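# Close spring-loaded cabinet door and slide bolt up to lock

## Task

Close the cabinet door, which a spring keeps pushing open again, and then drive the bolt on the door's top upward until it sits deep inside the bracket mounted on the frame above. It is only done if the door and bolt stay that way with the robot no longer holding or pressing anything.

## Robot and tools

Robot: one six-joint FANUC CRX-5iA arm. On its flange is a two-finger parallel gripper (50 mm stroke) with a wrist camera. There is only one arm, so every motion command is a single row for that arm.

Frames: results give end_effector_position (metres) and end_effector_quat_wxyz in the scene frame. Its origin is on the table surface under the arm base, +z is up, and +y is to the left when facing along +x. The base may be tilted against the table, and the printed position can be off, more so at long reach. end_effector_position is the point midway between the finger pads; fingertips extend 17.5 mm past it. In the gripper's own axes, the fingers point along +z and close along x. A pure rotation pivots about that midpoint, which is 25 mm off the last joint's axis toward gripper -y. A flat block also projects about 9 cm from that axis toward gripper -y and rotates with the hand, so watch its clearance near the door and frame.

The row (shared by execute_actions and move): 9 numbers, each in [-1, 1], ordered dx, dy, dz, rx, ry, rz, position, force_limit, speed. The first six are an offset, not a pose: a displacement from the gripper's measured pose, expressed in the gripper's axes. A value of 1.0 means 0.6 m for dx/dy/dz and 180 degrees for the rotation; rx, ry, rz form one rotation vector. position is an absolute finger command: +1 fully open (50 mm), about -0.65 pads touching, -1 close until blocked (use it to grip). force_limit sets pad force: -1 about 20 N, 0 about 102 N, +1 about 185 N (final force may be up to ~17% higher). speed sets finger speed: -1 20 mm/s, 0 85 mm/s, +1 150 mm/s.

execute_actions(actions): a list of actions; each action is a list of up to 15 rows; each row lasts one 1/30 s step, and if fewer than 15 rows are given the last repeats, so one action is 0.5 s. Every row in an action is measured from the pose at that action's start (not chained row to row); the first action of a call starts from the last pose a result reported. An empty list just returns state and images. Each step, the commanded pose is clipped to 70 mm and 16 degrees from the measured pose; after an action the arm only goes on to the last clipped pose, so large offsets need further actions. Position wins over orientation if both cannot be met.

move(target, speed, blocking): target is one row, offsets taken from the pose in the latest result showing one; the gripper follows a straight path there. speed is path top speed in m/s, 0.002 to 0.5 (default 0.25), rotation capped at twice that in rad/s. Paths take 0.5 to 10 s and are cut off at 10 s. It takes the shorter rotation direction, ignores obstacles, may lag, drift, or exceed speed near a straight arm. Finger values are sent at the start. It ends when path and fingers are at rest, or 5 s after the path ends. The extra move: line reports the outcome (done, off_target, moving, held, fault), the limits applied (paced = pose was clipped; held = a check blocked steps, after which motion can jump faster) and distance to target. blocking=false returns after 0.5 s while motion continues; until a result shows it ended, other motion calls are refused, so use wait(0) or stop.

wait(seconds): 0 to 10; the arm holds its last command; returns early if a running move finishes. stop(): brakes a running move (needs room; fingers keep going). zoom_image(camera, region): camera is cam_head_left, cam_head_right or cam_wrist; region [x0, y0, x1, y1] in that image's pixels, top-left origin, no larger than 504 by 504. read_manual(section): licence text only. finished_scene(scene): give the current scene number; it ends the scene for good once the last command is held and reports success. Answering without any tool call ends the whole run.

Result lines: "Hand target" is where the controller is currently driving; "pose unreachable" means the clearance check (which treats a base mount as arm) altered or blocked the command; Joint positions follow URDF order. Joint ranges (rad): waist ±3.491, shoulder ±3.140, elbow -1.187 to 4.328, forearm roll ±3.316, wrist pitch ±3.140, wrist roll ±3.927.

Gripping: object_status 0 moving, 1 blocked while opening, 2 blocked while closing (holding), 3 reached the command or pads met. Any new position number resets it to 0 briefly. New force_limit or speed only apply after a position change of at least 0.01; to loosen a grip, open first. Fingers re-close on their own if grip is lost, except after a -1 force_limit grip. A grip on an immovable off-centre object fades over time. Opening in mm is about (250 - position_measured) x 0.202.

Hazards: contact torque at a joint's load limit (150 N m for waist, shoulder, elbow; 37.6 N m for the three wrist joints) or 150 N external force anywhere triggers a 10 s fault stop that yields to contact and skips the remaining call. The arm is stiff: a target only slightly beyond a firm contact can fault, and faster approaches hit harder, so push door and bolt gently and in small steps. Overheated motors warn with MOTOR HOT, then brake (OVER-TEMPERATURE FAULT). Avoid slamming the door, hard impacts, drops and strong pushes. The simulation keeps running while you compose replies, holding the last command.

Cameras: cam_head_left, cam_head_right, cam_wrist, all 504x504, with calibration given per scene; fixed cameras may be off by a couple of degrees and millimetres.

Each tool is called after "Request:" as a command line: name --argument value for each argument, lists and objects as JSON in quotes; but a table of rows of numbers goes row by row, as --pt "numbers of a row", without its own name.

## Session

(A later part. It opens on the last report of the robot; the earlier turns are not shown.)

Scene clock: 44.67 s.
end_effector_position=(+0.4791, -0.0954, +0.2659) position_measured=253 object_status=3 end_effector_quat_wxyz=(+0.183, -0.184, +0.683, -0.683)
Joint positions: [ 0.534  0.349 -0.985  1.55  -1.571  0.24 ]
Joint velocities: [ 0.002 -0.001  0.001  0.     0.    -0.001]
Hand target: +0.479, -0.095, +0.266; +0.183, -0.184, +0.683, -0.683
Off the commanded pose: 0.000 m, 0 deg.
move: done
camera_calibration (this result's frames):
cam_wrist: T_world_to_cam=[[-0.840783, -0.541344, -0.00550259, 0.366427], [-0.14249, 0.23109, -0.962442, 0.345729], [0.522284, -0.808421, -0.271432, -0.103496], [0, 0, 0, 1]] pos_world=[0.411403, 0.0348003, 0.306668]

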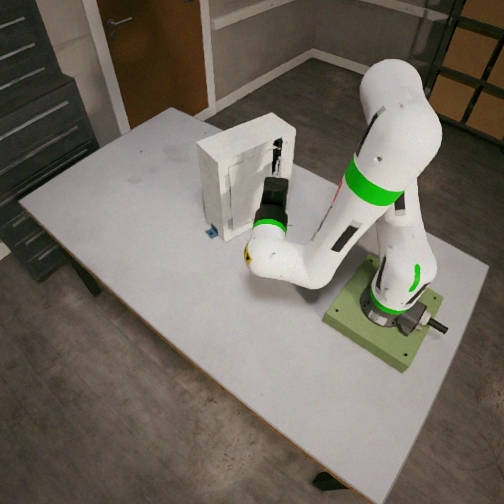

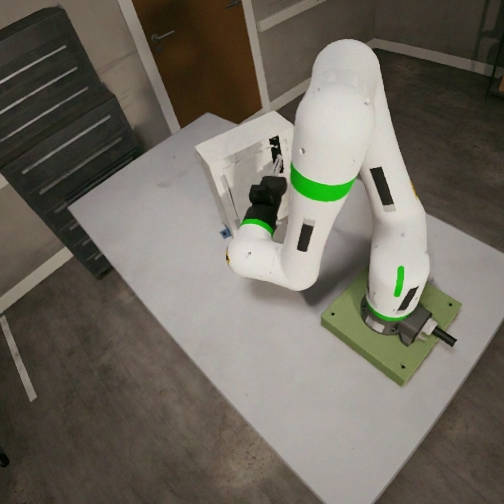

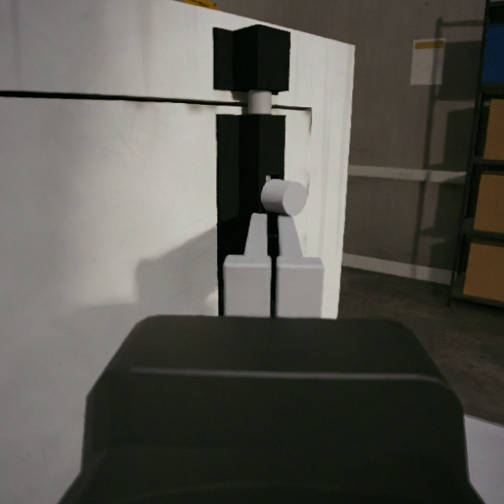

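About 2 mm remains; lift a touch more, then release.

Request:
move --target '[0,-0.0035,0,0,0,0,-1,0,0.5]' --speed 0.005

Request:
move --target '[0,0.008,0,0,0,0,-1,0,0.5]' --speed 0.03

Request:
move --target '[0.04,0,-0.07,0,0,0,-1,0,0.5]' --speed 0.1

Scene clock: 46.27 s.
end_effector_position=(+0.4791, -0.0954, +0.2680) position_measured=253 object_status=3 end_effector_quat_wxyz=(+0.183, -0.184, +0.683, -0.683)
Joint positions: [ 0.534  0.343 -0.985  1.55  -1.571  0.246]
Joint velocities: [ 0.001 -0.001 -0.001  0.001  0.    -0.001]
Hand target: +0.479, -0.095, +0.268; +0.183, -0.184, +0.683, -0.683
Off the commanded pose: 0.000 m, 0 deg.
move: done
camera_calibration (this result's frames):
cam_wrist: T_world_to_cam=[[-0.840781, -0.541348, -0.00550476, 0.366439], [-0.142489, 0.23109, -0.962442, 0.347758], [0.522288, -0.808418, -0.271432, -0.102926], [0, 0, 0, 1]] pos_world=[0.411403, 0.0348003, 0.308776]

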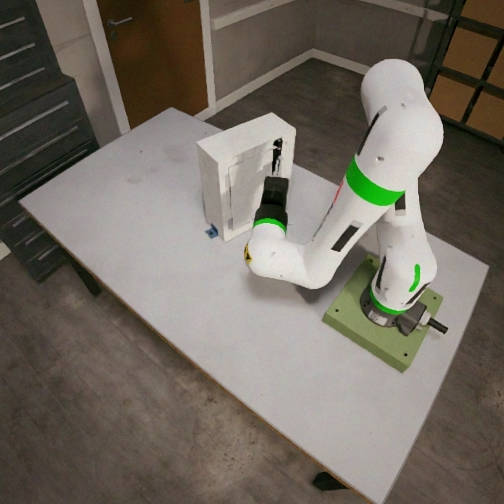

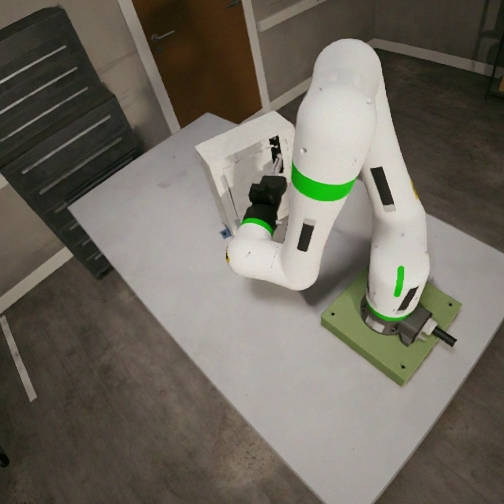

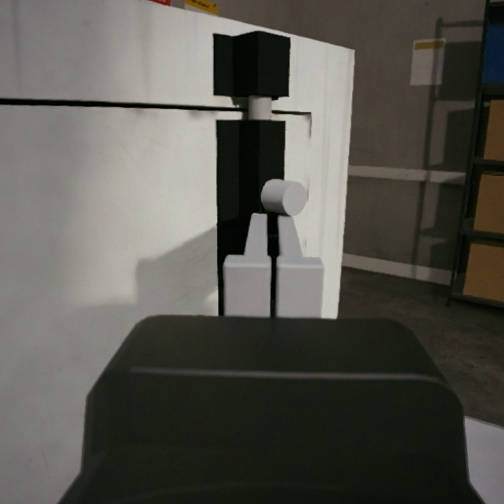

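Scene clock: 46.97 s.
end_effector_position=(+0.4791, -0.0954, +0.2632) position_measured=253 object_status=3 end_effector_quat_wxyz=(+0.183, -0.184, +0.683, -0.683)
Joint positions: [ 0.534  0.357 -0.985  1.55  -1.571  0.233]
Joint velocities: [ 0.    -0.001  0.001 -0.001 -0.     0.001]
Hand target: +0.479, -0.095, +0.263; +0.183, -0.184, +0.683, -0.683
Off the commanded pose: 0.000 m, 0 deg.
move: done
camera_calibration (this result's frames):
cam_wrist: T_world_to_cam=[[-0.840755, -0.541387, -0.00549476, 0.366399], [-0.142498, 0.231063, -0.962447, 0.343136], [0.522326, -0.808399, -0.271414, -0.104269], [0, 0, 0, 1]] pos_world=[0.411411, 0.0347864, 0.303963]

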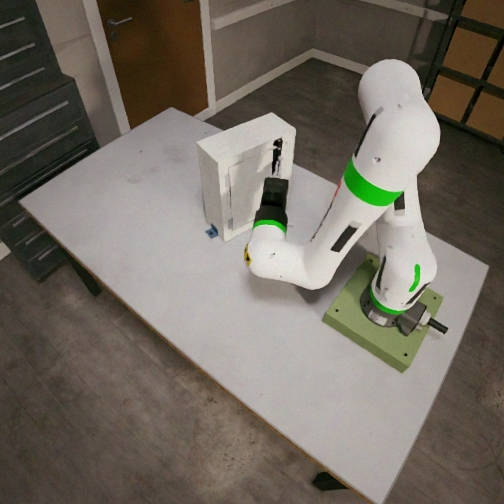

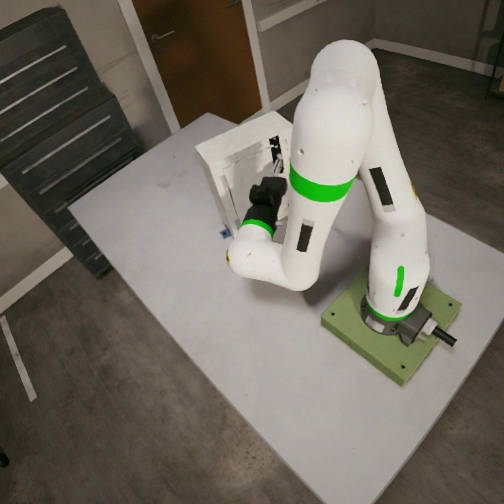

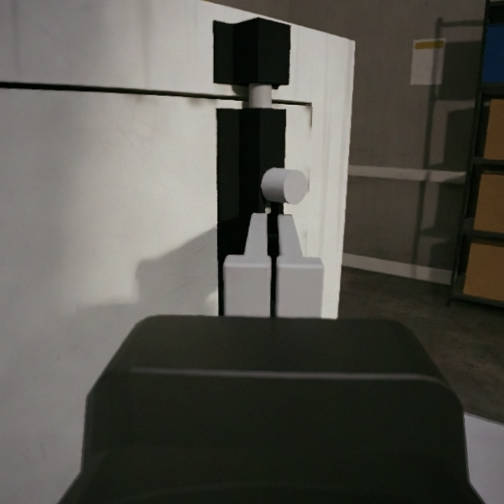

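Scene clock: 47.77 s.
end_effector_position=(+0.4371, -0.0709, +0.2629) position_measured=253 object_status=3 end_effector_quat_wxyz=(+0.182, -0.184, +0.683, -0.683)
Joint positions: [ 0.729  0.324 -1.035  1.359 -1.611  0.211]
Joint velocities: [ 0.003  0.001  0.002  0.    -0.    -0.   ]
Hand target: +0.437, -0.071, +0.263; +0.183, -0.184, +0.683, -0.683
Off the commanded pose: 0.000 m, 0 deg.
move: done
camera_calibration (this result's frames):
cam_wrist: T_world_to_cam=[[-0.840797, -0.541324, -0.00542423, 0.344402], [-0.142943, 0.231663, -0.962237, 0.331433], [0.522138, -0.80827, -0.27216, -0.0623255], [0, 0, 0, 1]] pos_world=[0.36949, 0.0592763, 0.303823]

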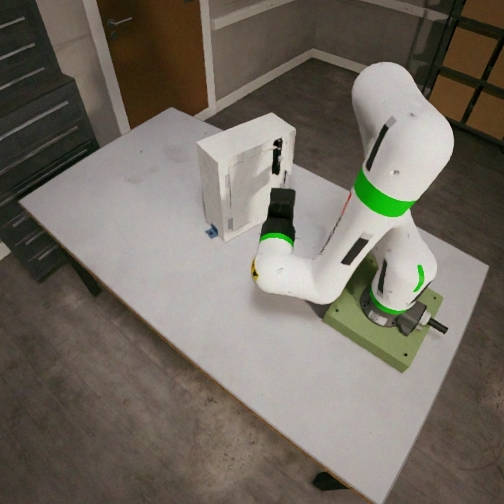

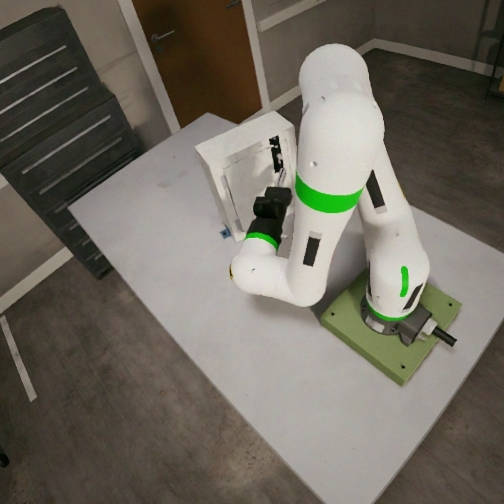

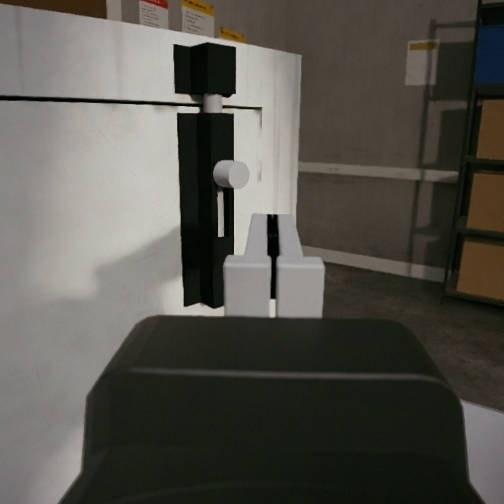

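Request:
finished_scene --scene 2

The scene is finished: the task was done.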